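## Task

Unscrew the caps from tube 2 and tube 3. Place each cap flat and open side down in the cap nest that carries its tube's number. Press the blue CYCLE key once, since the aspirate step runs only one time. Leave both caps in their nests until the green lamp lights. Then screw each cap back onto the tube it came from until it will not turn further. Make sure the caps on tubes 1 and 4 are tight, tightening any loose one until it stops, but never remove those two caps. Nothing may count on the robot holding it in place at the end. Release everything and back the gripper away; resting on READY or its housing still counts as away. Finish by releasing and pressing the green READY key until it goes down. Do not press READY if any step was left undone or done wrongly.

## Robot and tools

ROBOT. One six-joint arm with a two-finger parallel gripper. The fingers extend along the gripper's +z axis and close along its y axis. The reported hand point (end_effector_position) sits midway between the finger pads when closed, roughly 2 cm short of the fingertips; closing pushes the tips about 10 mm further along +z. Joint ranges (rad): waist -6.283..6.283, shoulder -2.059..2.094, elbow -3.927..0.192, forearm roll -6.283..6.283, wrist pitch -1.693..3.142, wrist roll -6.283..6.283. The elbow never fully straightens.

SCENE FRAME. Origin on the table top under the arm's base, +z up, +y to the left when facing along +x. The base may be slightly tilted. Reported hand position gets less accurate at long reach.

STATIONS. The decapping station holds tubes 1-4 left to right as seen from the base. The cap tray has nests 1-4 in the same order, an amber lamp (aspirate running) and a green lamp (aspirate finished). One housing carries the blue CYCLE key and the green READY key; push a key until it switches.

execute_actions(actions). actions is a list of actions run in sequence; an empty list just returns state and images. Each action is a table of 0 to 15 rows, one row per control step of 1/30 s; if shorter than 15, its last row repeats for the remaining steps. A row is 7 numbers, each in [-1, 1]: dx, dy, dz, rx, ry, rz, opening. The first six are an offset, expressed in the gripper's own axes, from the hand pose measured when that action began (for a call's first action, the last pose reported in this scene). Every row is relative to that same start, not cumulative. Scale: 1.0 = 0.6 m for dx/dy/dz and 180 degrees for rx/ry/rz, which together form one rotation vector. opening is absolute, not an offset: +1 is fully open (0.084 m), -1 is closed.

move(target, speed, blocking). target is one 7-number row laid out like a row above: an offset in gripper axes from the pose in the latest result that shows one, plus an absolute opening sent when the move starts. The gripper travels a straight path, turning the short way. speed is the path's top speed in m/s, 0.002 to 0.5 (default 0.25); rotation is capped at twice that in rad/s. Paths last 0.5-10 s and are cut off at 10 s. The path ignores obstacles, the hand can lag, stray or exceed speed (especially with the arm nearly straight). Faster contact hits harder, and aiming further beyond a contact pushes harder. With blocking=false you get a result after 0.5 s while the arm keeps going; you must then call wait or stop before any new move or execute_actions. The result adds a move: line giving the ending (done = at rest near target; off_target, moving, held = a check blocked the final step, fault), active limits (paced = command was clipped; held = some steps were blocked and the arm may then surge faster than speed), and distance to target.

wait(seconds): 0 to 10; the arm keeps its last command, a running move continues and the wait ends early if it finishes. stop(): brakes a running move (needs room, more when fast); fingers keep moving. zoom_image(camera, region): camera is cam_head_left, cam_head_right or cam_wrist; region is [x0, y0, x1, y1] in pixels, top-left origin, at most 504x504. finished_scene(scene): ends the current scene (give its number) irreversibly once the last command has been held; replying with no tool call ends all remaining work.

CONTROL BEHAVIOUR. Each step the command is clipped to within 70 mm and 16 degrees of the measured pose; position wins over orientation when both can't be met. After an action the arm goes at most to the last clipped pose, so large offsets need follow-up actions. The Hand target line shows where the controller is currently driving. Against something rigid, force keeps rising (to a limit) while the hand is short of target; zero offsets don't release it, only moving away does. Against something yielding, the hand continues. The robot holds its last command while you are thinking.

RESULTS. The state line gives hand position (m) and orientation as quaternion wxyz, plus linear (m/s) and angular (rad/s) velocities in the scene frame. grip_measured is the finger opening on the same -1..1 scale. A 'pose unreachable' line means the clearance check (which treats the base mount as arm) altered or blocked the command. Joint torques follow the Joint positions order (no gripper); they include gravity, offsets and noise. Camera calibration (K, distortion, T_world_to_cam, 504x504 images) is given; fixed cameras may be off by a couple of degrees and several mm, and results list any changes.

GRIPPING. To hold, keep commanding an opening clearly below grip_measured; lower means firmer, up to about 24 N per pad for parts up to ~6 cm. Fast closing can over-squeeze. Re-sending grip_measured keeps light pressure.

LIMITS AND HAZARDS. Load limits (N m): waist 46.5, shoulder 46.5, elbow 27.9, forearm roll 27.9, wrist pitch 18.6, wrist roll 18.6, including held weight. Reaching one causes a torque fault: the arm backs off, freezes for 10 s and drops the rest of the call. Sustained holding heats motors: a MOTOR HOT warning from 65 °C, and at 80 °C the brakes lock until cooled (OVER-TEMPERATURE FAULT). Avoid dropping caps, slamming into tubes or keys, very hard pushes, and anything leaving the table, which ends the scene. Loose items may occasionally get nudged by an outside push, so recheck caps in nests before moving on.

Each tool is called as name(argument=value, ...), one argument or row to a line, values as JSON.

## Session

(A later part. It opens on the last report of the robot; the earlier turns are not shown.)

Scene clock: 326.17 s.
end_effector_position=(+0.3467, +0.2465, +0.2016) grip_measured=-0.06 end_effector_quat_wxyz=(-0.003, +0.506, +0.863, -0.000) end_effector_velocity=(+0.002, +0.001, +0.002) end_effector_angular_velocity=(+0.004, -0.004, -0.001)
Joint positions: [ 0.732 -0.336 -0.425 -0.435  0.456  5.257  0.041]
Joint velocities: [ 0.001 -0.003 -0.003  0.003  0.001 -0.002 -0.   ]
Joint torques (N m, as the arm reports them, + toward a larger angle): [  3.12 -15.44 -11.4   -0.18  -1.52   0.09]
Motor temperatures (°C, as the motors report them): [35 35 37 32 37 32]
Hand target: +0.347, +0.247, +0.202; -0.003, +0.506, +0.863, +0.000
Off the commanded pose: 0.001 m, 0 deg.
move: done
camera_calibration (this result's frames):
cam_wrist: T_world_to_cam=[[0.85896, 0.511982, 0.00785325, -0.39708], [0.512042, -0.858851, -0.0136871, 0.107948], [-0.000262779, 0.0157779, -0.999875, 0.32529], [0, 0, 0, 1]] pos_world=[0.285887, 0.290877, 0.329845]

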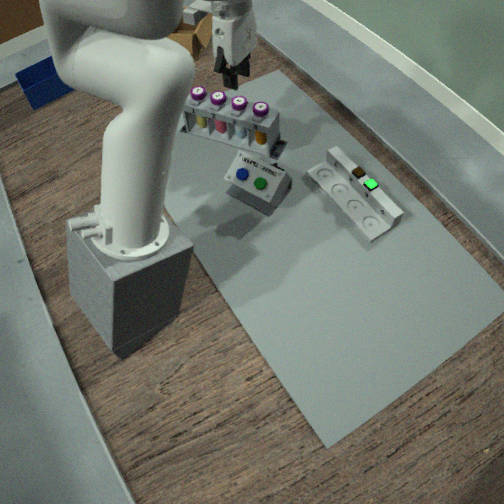

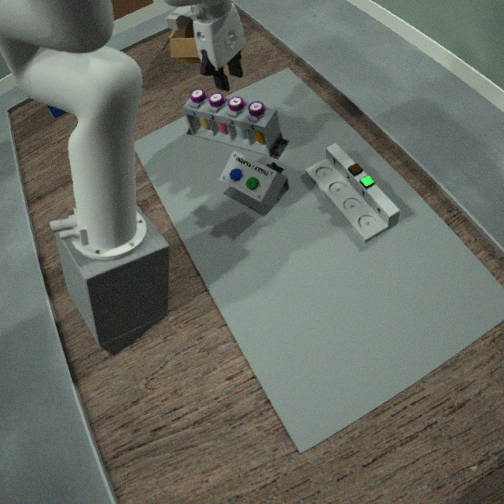

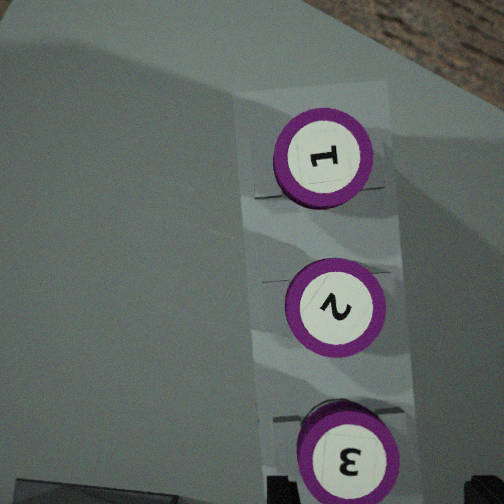

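move(
  target=[0,0.0027,0,0,0,-0.99,-0.05],
  speed=0.5,
)

move(
  target=[0,0,0,0,0,-0.99,-0.05],
  speed=0.5,
)

move(
  target=[0,0,0.119,0,0,0,-0.05],
  speed=0.1,
)

move(
  target=[0,0,0,0,0,0,-0.8],
)

move(
  target=[0,0,0.003,0,0,0.66,-0.8],
  speed=0.5,
)

move(
  target=[0,0,0.002,0,0,0.66,-0.8],
  speed=0.5,
)

move(
  target=[0,0,0.001,0,0,0.66,-0.8],
  speed=0.5,
)

move(
  target=[0,0,0,0,0,0,-0.05],
)

move(
  target=[0,0,-0.124,0,0,0,-0.05],
  speed=0.2,
)

Scene clock: 334.40 s.
end_effector_position=(+0.3481, +0.2473, +0.2016) grip_measured=-0.06 end_effector_quat_wxyz=(+0.000, +0.855, -0.519, -0.003) end_effector_velocity=(-0.000, +0.000, -0.000) end_effector_angular_velocity=(+0.001, +0.003, +0.005)
Joint positions: [ 0.731 -0.331 -0.43  -0.434  0.457  2.146  0.041]
Joint velocities: [ 0.    -0.     0.     0.006  0.    -0.01  -0.   ]
Joint torques (N m, as the arm reports them, + toward a larger angle): [  2.98 -15.49 -11.36  -0.31  -1.48   0.06]
Motor temperatures (°C, as the motors report them): [35 35 37 32 37 32]
Hand target: +0.348, +0.247, +0.202; +0.000, +0.855, -0.519, -0.003
Off the commanded pose: 0.000 m, 0 deg.
move: done
camera_calibration (this result's frames):
cam_wrist: T_world_to_cam=[[-0.874683, -0.484435, 0.0158479, 0.449637], [-0.484536, 0.874766, -0.00304854, 0.0238877], [-0.0123864, -0.0103454, -0.99987, 0.335944], [0, 0, 0, 1]] pos_world=[0.409025, 0.200399, 0.328847]

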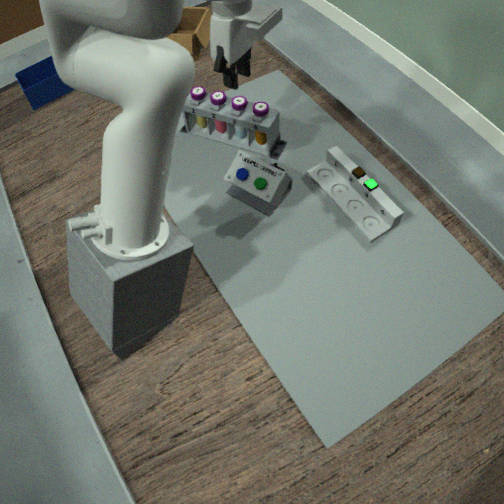

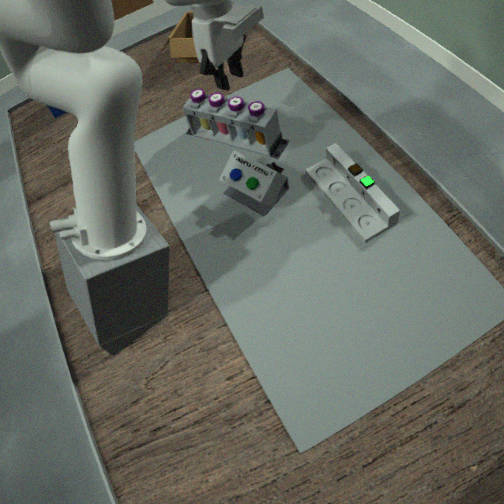

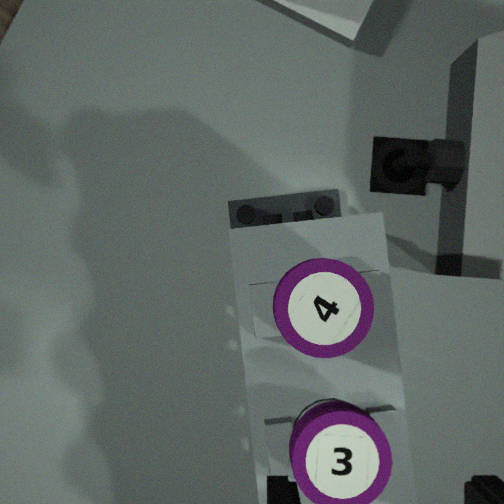

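Scene clock: 338.03 s.
end_effector_position=(+0.3481, +0.2473, +0.2016) grip_measured=-0.06 end_effector_quat_wxyz=(-0.003, +0.533, +0.846, -0.001) end_effector_velocity=(+0.000, -0.000, +0.000) end_effector_angular_velocity=(+0.001, +0.002, +0.003)
Joint positions: [ 0.731 -0.331 -0.43  -0.435  0.457 -0.963  0.041]
Joint velocities: [-0.001 -0.     0.     0.006  0.    -0.01  -0.   ]
Joint torques (N m, as the arm reports them, + toward a larger angle): [  2.95 -15.67 -11.32  -0.4   -1.52   0.05]
Motor temperatures (°C, as the motors report them): [35 35 37 32 37 32]
Hand target: +0.348, +0.247, +0.202; -0.003, +0.533, +0.846, -0.001
Off the commanded pose: 0.000 m, 0 deg.
move: done
camera_calibration (this result's frames):
cam_wrist: T_world_to_cam=[[0.889807, 0.456271, 0.00772056, -0.395631], [0.456335, -0.889711, -0.0131417, 0.134816], [0.000872875, 0.0152168, -0.999884, 0.325008], [0, 0, 0, 1]] pos_world=[0.29023, 0.295517, 0.329797]

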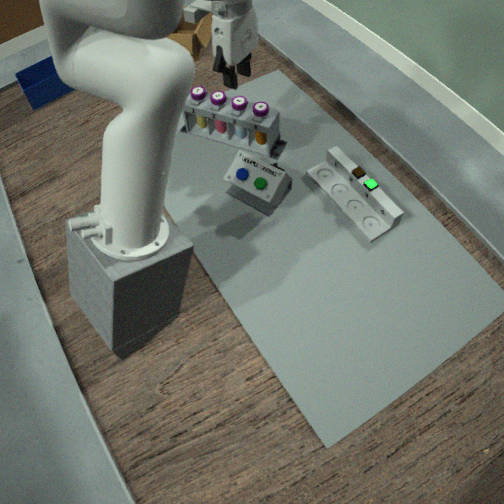

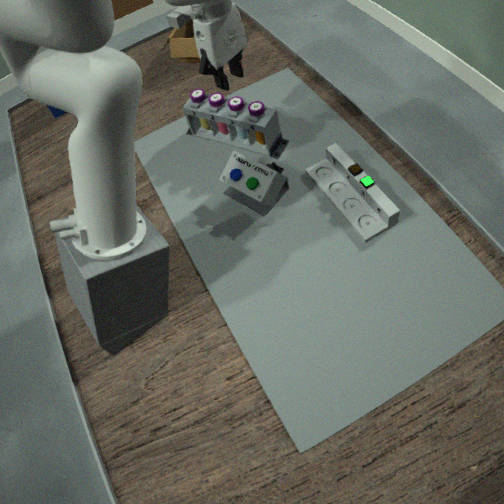

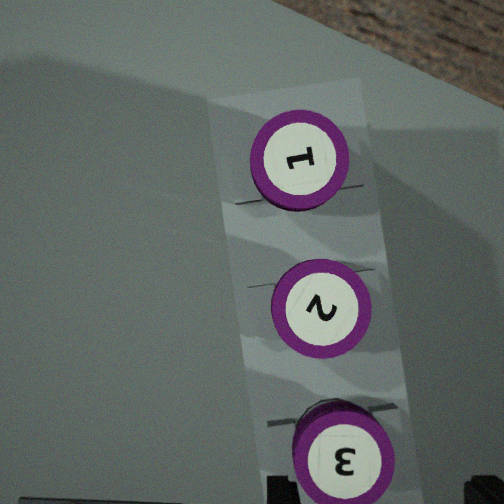

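Scene clock: 339.13 s.
end_effector_position=(+0.3480, +0.2474, +0.1304) grip_measured=-0.06 end_effector_quat_wxyz=(-0.003, +0.533, +0.846, -0.000) end_effector_velocity=(-0.001, -0.001, -0.001) end_effector_angular_velocity=(-0.003, +0.000, +0.000)
Joint positions: [ 0.633 -0.044 -0.491 -0.723  0.233 -0.742  0.041]
Joint velocities: [-0.     0.003  0.001 -0.011 -0.     0.011 -0.   ]
Joint torques (N m, as the arm reports them, + toward a larger angle): [  3.4  -18.21  -7.89  -0.34  -1.41   0.11]
Motor temperatures (°C, as the motors report them): [35 35 37 32 37 32]
Hand target: +0.348, +0.247, +0.130; -0.003, +0.533, +0.846, -0.001
Off the commanded pose: 0.000 m, 0 deg.
move: done
camera_calibration (this result's frames):
cam_wrist: T_world_to_cam=[[0.88989, 0.456101, 0.00829352, -0.395044], [0.456173, -0.889798, -0.0128386, 0.134009], [0.00152385, 0.0152083, -0.999883, 0.253573], [0, 0, 0, 1]] pos_world=[0.290028, 0.295564, 0.258541]

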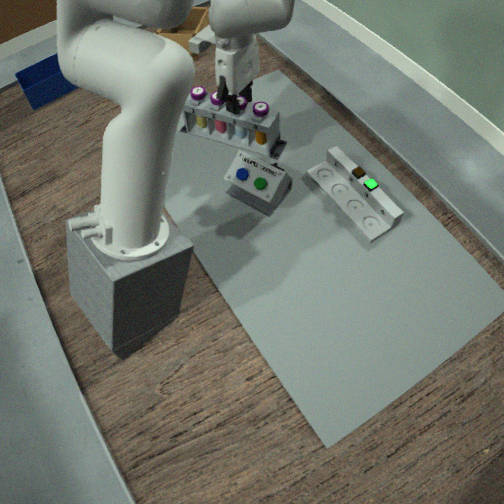

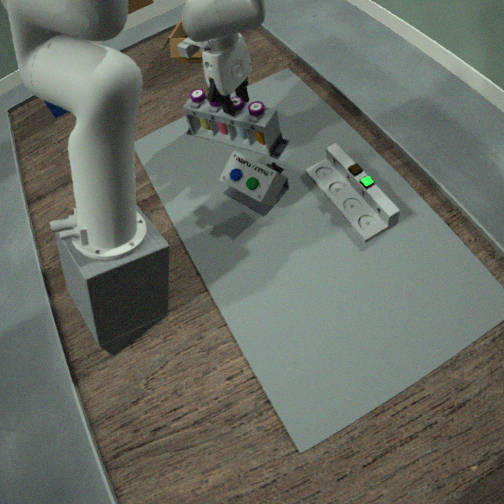

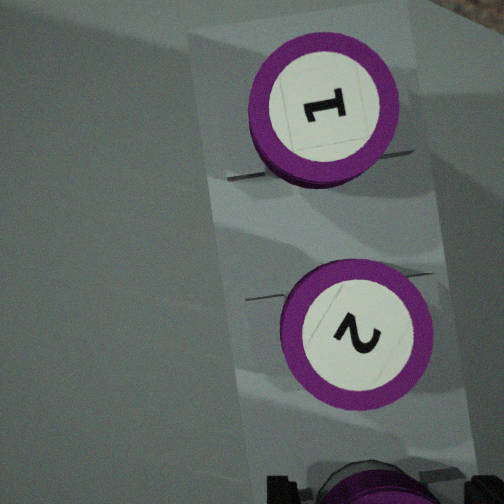

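Scene clock: 339.63 s.
end_effector_position=(+0.3480, +0.2474, +0.1304) grip_measured=-0.25 end_effector_quat_wxyz=(-0.003, +0.533, +0.846, -0.000) end_effector_velocity=(+0.000, -0.000, -0.000) end_effector_angular_velocity=(+0.000, -0.000, -0.000)
Joint positions: [ 0.633 -0.044 -0.491 -0.723  0.233 -0.742  0.033]
Joint velocities: [-0.     0.    -0.    -0.    -0.001  0.     0.   ]
Joint torques (N m, as the arm reports them, + toward a larger angle): [  3.5  -18.17  -7.75  -0.15  -1.52   0.17]
Motor temperatures (°C, as the motors report them): [35 35 37 32 37 32]
Hand target: +0.348, +0.247, +0.130; -0.003, +0.533, +0.846, -0.000
Off the commanded pose: 0.000 m, 0 deg.
move: done
camera_calibration (this result's frames):
cam_wrist: T_world_to_cam=[[0.88989, 0.456098, 0.00837217, -0.395079], [0.456172, -0.889799, -0.0128477, 0.134014], [0.00158975, 0.0152522, -0.999882, 0.253569], [0, 0, 0, 1]] pos_world=[0.29004, 0.295572, 0.258569]

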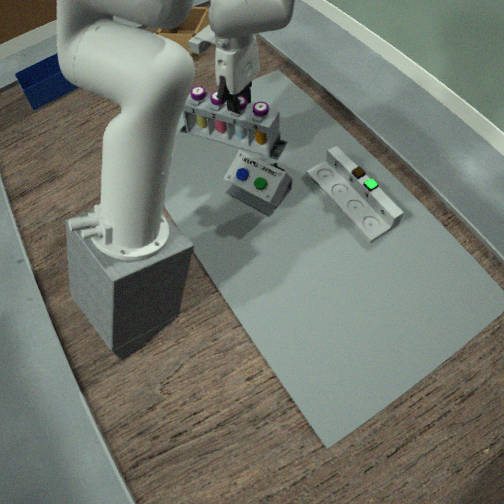

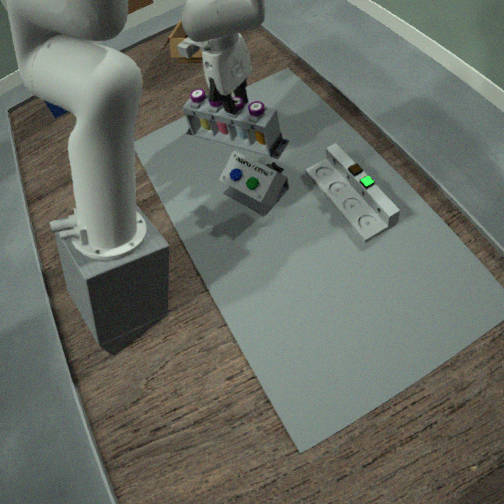

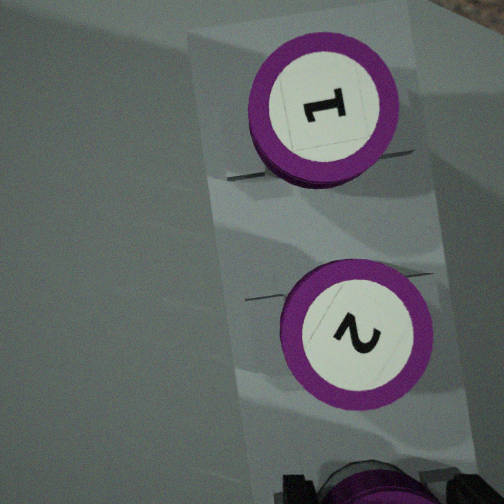

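Scene clock: 342.30 s.
end_effector_position=(+0.3474, +0.2473, +0.1283) grip_measured=-0.25 end_effector_quat_wxyz=(-0.001, +1.000, -0.027, -0.003) end_effector_velocity=(+0.001, -0.001, -0.000) end_effector_angular_velocity=(-0.003, -0.005, -0.004)
Joint positions: [ 0.63  -0.036 -0.493 -0.733  0.229  1.338  0.033]
Joint velocities: [-0.002 -0.    -0.001 -0.02   0.001  0.022 -0.   ]
Joint torques (N m, as the arm reports them, + toward a larger angle): [  3.19 -19.67  -9.45  -0.04  -2.03   0.3 ]
Motor temperatures (°C, as the motors report them): [35 35 37 32 37 32]
Hand target: +0.348, +0.247, +0.129; -0.001, +1.000, -0.028, -0.003
Off the commanded pose: 0.001 m, 0 deg.
move: done
camera_calibration (this result's frames):
cam_wrist: T_world_to_cam=[[-0.0280649, -0.999558, 0.00975615, 0.284199], [-0.999605, 0.0280504, -0.00161854, 0.41146], [0.00134416, -0.00979772, -0.999951, 0.257812], [0, 0, 0, 1]] pos_world=[0.418927, 0.275057, 0.255693]

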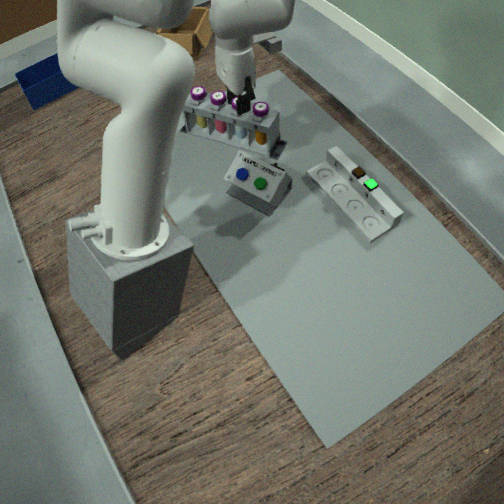

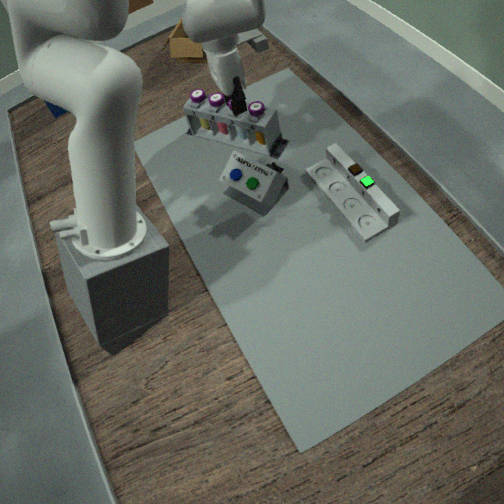

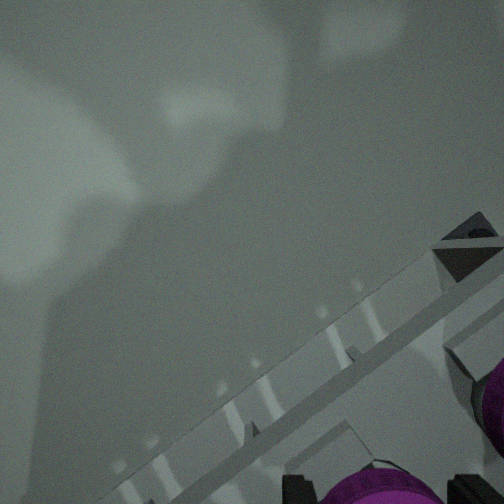

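Scene clock: 344.93 s.
end_effector_position=(+0.3472, +0.2464, +0.1266) grip_measured=-0.25 end_effector_quat_wxyz=(-0.004, -0.485, +0.875, +0.002) end_effector_velocity=(-0.000, +0.001, +0.000) end_effector_angular_velocity=(-0.000, -0.008, -0.002)
Joint positions: [ 0.627 -0.03  -0.495 -0.737  0.227  3.415  0.033]
Joint velocities: [ 0.001 -0.001 -0.    -0.034 -0.001  0.036 -0.   ]
Joint torques (N m, as the arm reports them, + toward a larger angle): [  2.94 -16.55  -4.1    0.12  -0.3    0.23]
Motor temperatures (°C, as the motors report them): [35 35 37 32 37 32]
Hand target: +0.347, +0.247, +0.127; -0.002, -0.485, +0.874, +0.003
Off the commanded pose: 0.001 m, 0 deg.
move: done
camera_calibration (this result's frames):
cam_wrist: T_world_to_cam=[[-0.86174, 0.506989, 0.0191641, 0.20038], [0.506842, 0.861952, -0.0122244, -0.31583], [-0.0227162, -0.000821059, -0.999742, 0.262188], [0, 0, 0, 1]] pos_world=[0.338707, 0.170855, 0.254419]

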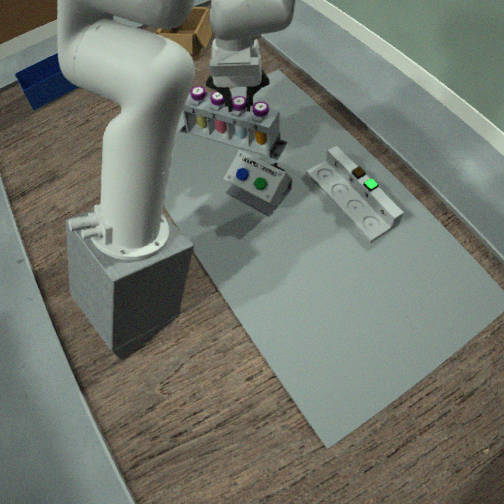

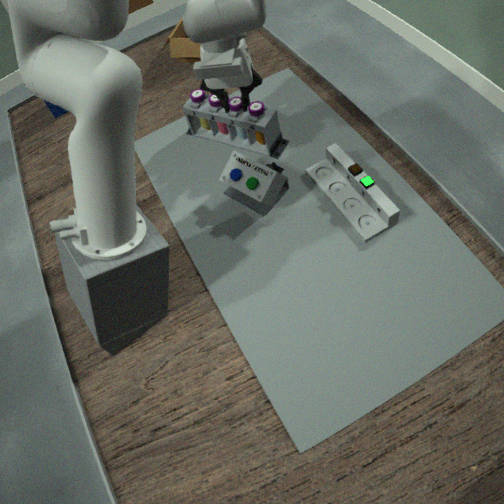

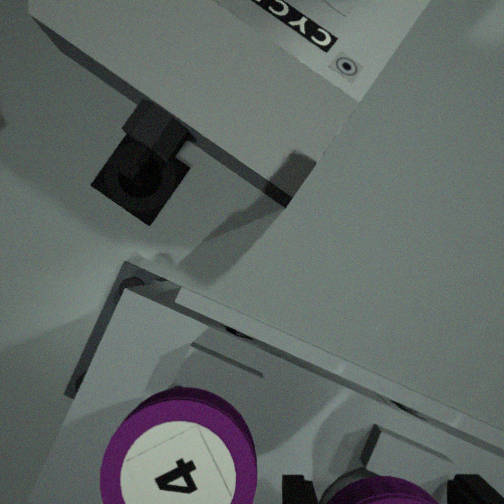

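Scene clock: 347.60 s.
end_effector_position=(+0.3476, +0.2474, +0.1270) grip_measured=-0.23 end_effector_quat_wxyz=(-0.004, +0.506, +0.863, -0.000) end_effector_velocity=(-0.000, +0.001, +0.000) end_effector_angular_velocity=(-0.002, -0.005, +0.002)
Joint positions: [ 0.628 -0.03  -0.495 -0.739  0.224  5.49   0.034]
Joint velocities: [ 0.002 -0.    -0.002 -0.021  0.002  0.021 -0.   ]
Joint torques (N m, as the arm reports them, + toward a larger angle): [-12.79   3.61  -8.7    0.89   2.92   0.61]
Motor temperatures (°C, as the motors report them): [35 35 37 32 37 32]
Hand target: +0.347, +0.246, +0.126; -0.004, +0.506, +0.862, -0.002
Off the commanded pose: 0.001 m, 0 deg.
move: done
camera_calibration (this result's frames):
cam_wrist: T_world_to_cam=[[0.859086, 0.511773, 0.00769301, -0.397666], [0.511831, -0.858968, -0.014247, 0.107367], [-0.000683163, 0.0161769, -0.999869, 0.25074], [0, 0, 0, 1]] pos_world=[0.286847, 0.291684, 0.255296]

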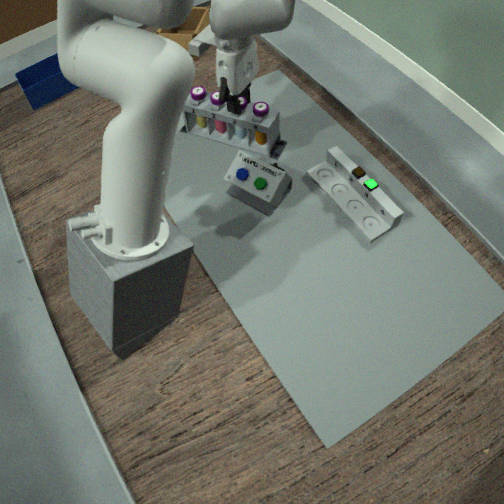

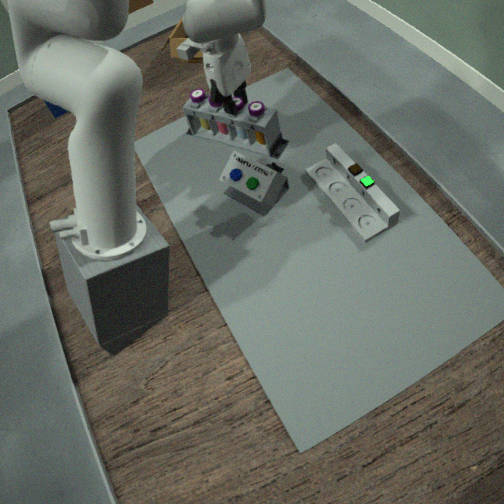

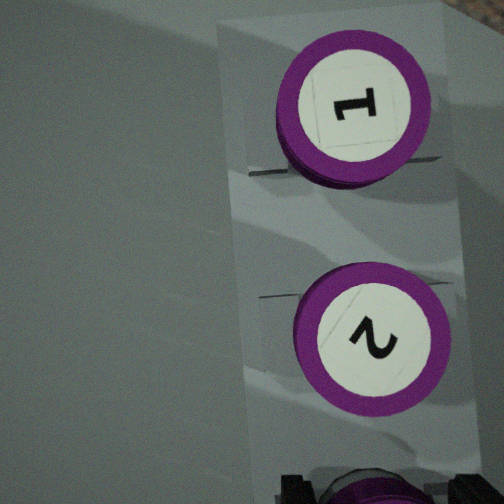

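Scene clock: 348.10 s.
end_effector_position=(+0.3486, +0.2463, +0.1266) grip_measured=-0.06 end_effector_quat_wxyz=(-0.003, +0.507, +0.862, -0.001) end_effector_velocity=(-0.005, -0.000, +0.001) end_effector_angular_velocity=(-0.001, +0.004, +0.008)
Joint positions: [ 0.625 -0.029 -0.497 -0.739  0.226  5.49   0.041]
Joint velocities: [ 0.006 -0.008  0.012 -0.001  0.001 -0.     0.001]
Joint torques (N m, as the arm reports them, + toward a larger angle): [  3.06 -10.51  -0.44  -0.17   0.53   0.08]
Motor temperatures (°C, as the motors report them): [35 35 37 32 37 32]
Hand target: +0.348, +0.247, +0.127; -0.004, +0.506, +0.863, -0.000
Off the commanded pose: 0.001 m, 0 deg.
move: done
camera_calibration (this result's frames):
cam_wrist: T_world_to_cam=[[0.860447, 0.509498, 0.00652116, -0.397716], [0.50954, -0.86036, -0.0122679, 0.10685], [-0.000639946, 0.0138787, -0.999903, 0.250869], [0, 0, 0, 1]] pos_world=[0.28793, 0.291084, 0.25475]

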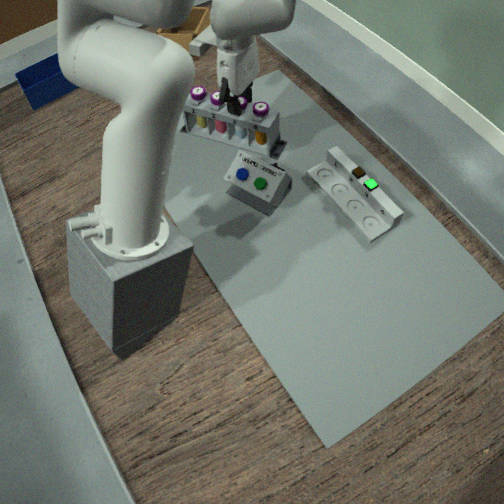

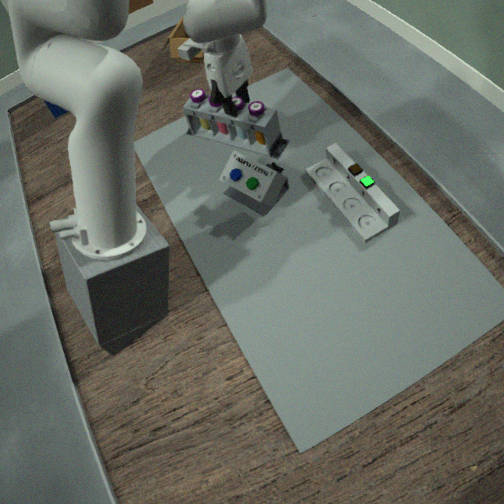

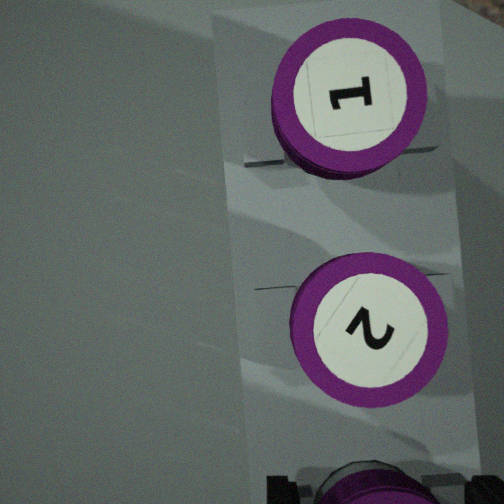

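Scene clock: 348.97 s.
end_effector_position=(+0.3486, +0.2463, +0.2006) grip_measured=-0.06 end_effector_quat_wxyz=(-0.003, +0.507, +0.862, -0.002) end_effector_velocity=(+0.002, +0.002, +0.003) end_effector_angular_velocity=(+0.006, -0.005, -0.001)
Joint positions: [ 0.728 -0.328 -0.432 -0.434  0.457  5.255  0.041]
Joint velocities: [ 0.002 -0.004 -0.004  0.003  0.    -0.002 -0.   ]
Joint torques (N m, as the arm reports them, + toward a larger angle): [  2.87 -15.36 -11.3   -0.2   -1.5    0.09]
Motor temperatures (°C, as the motors report them): [35 35 37 32 37 32]
Hand target: +0.349, +0.247, +0.201; -0.003, +0.507, +0.862, -0.001
Off the commanded pose: 0.001 m, 0 deg.
move: done
camera_calibration (this result's frames):
cam_wrist: T_world_to_cam=[[0.860298, 0.509765, 0.00525147, -0.397971], [0.509789, -0.86021, -0.012454, 0.107567], [-0.00183125, 0.0133913, -0.999909, 0.3254], [0, 0, 0, 1]] pos_world=[0.288133, 0.291044, 0.3288]

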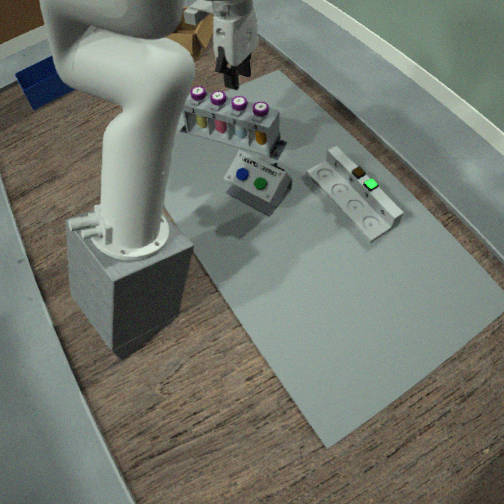

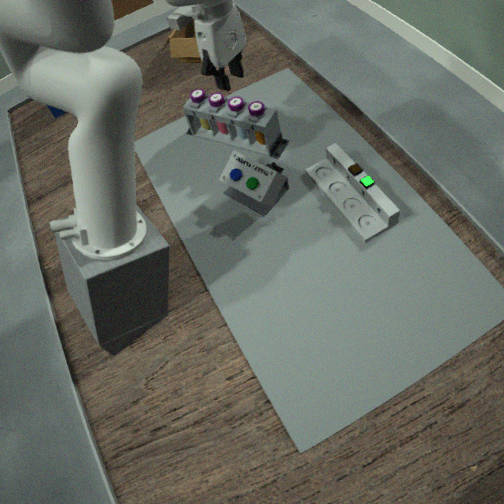

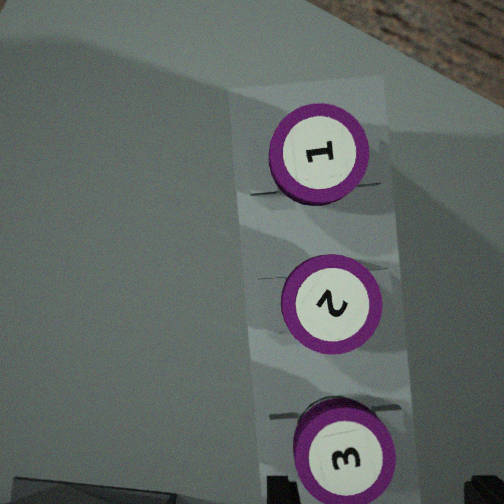

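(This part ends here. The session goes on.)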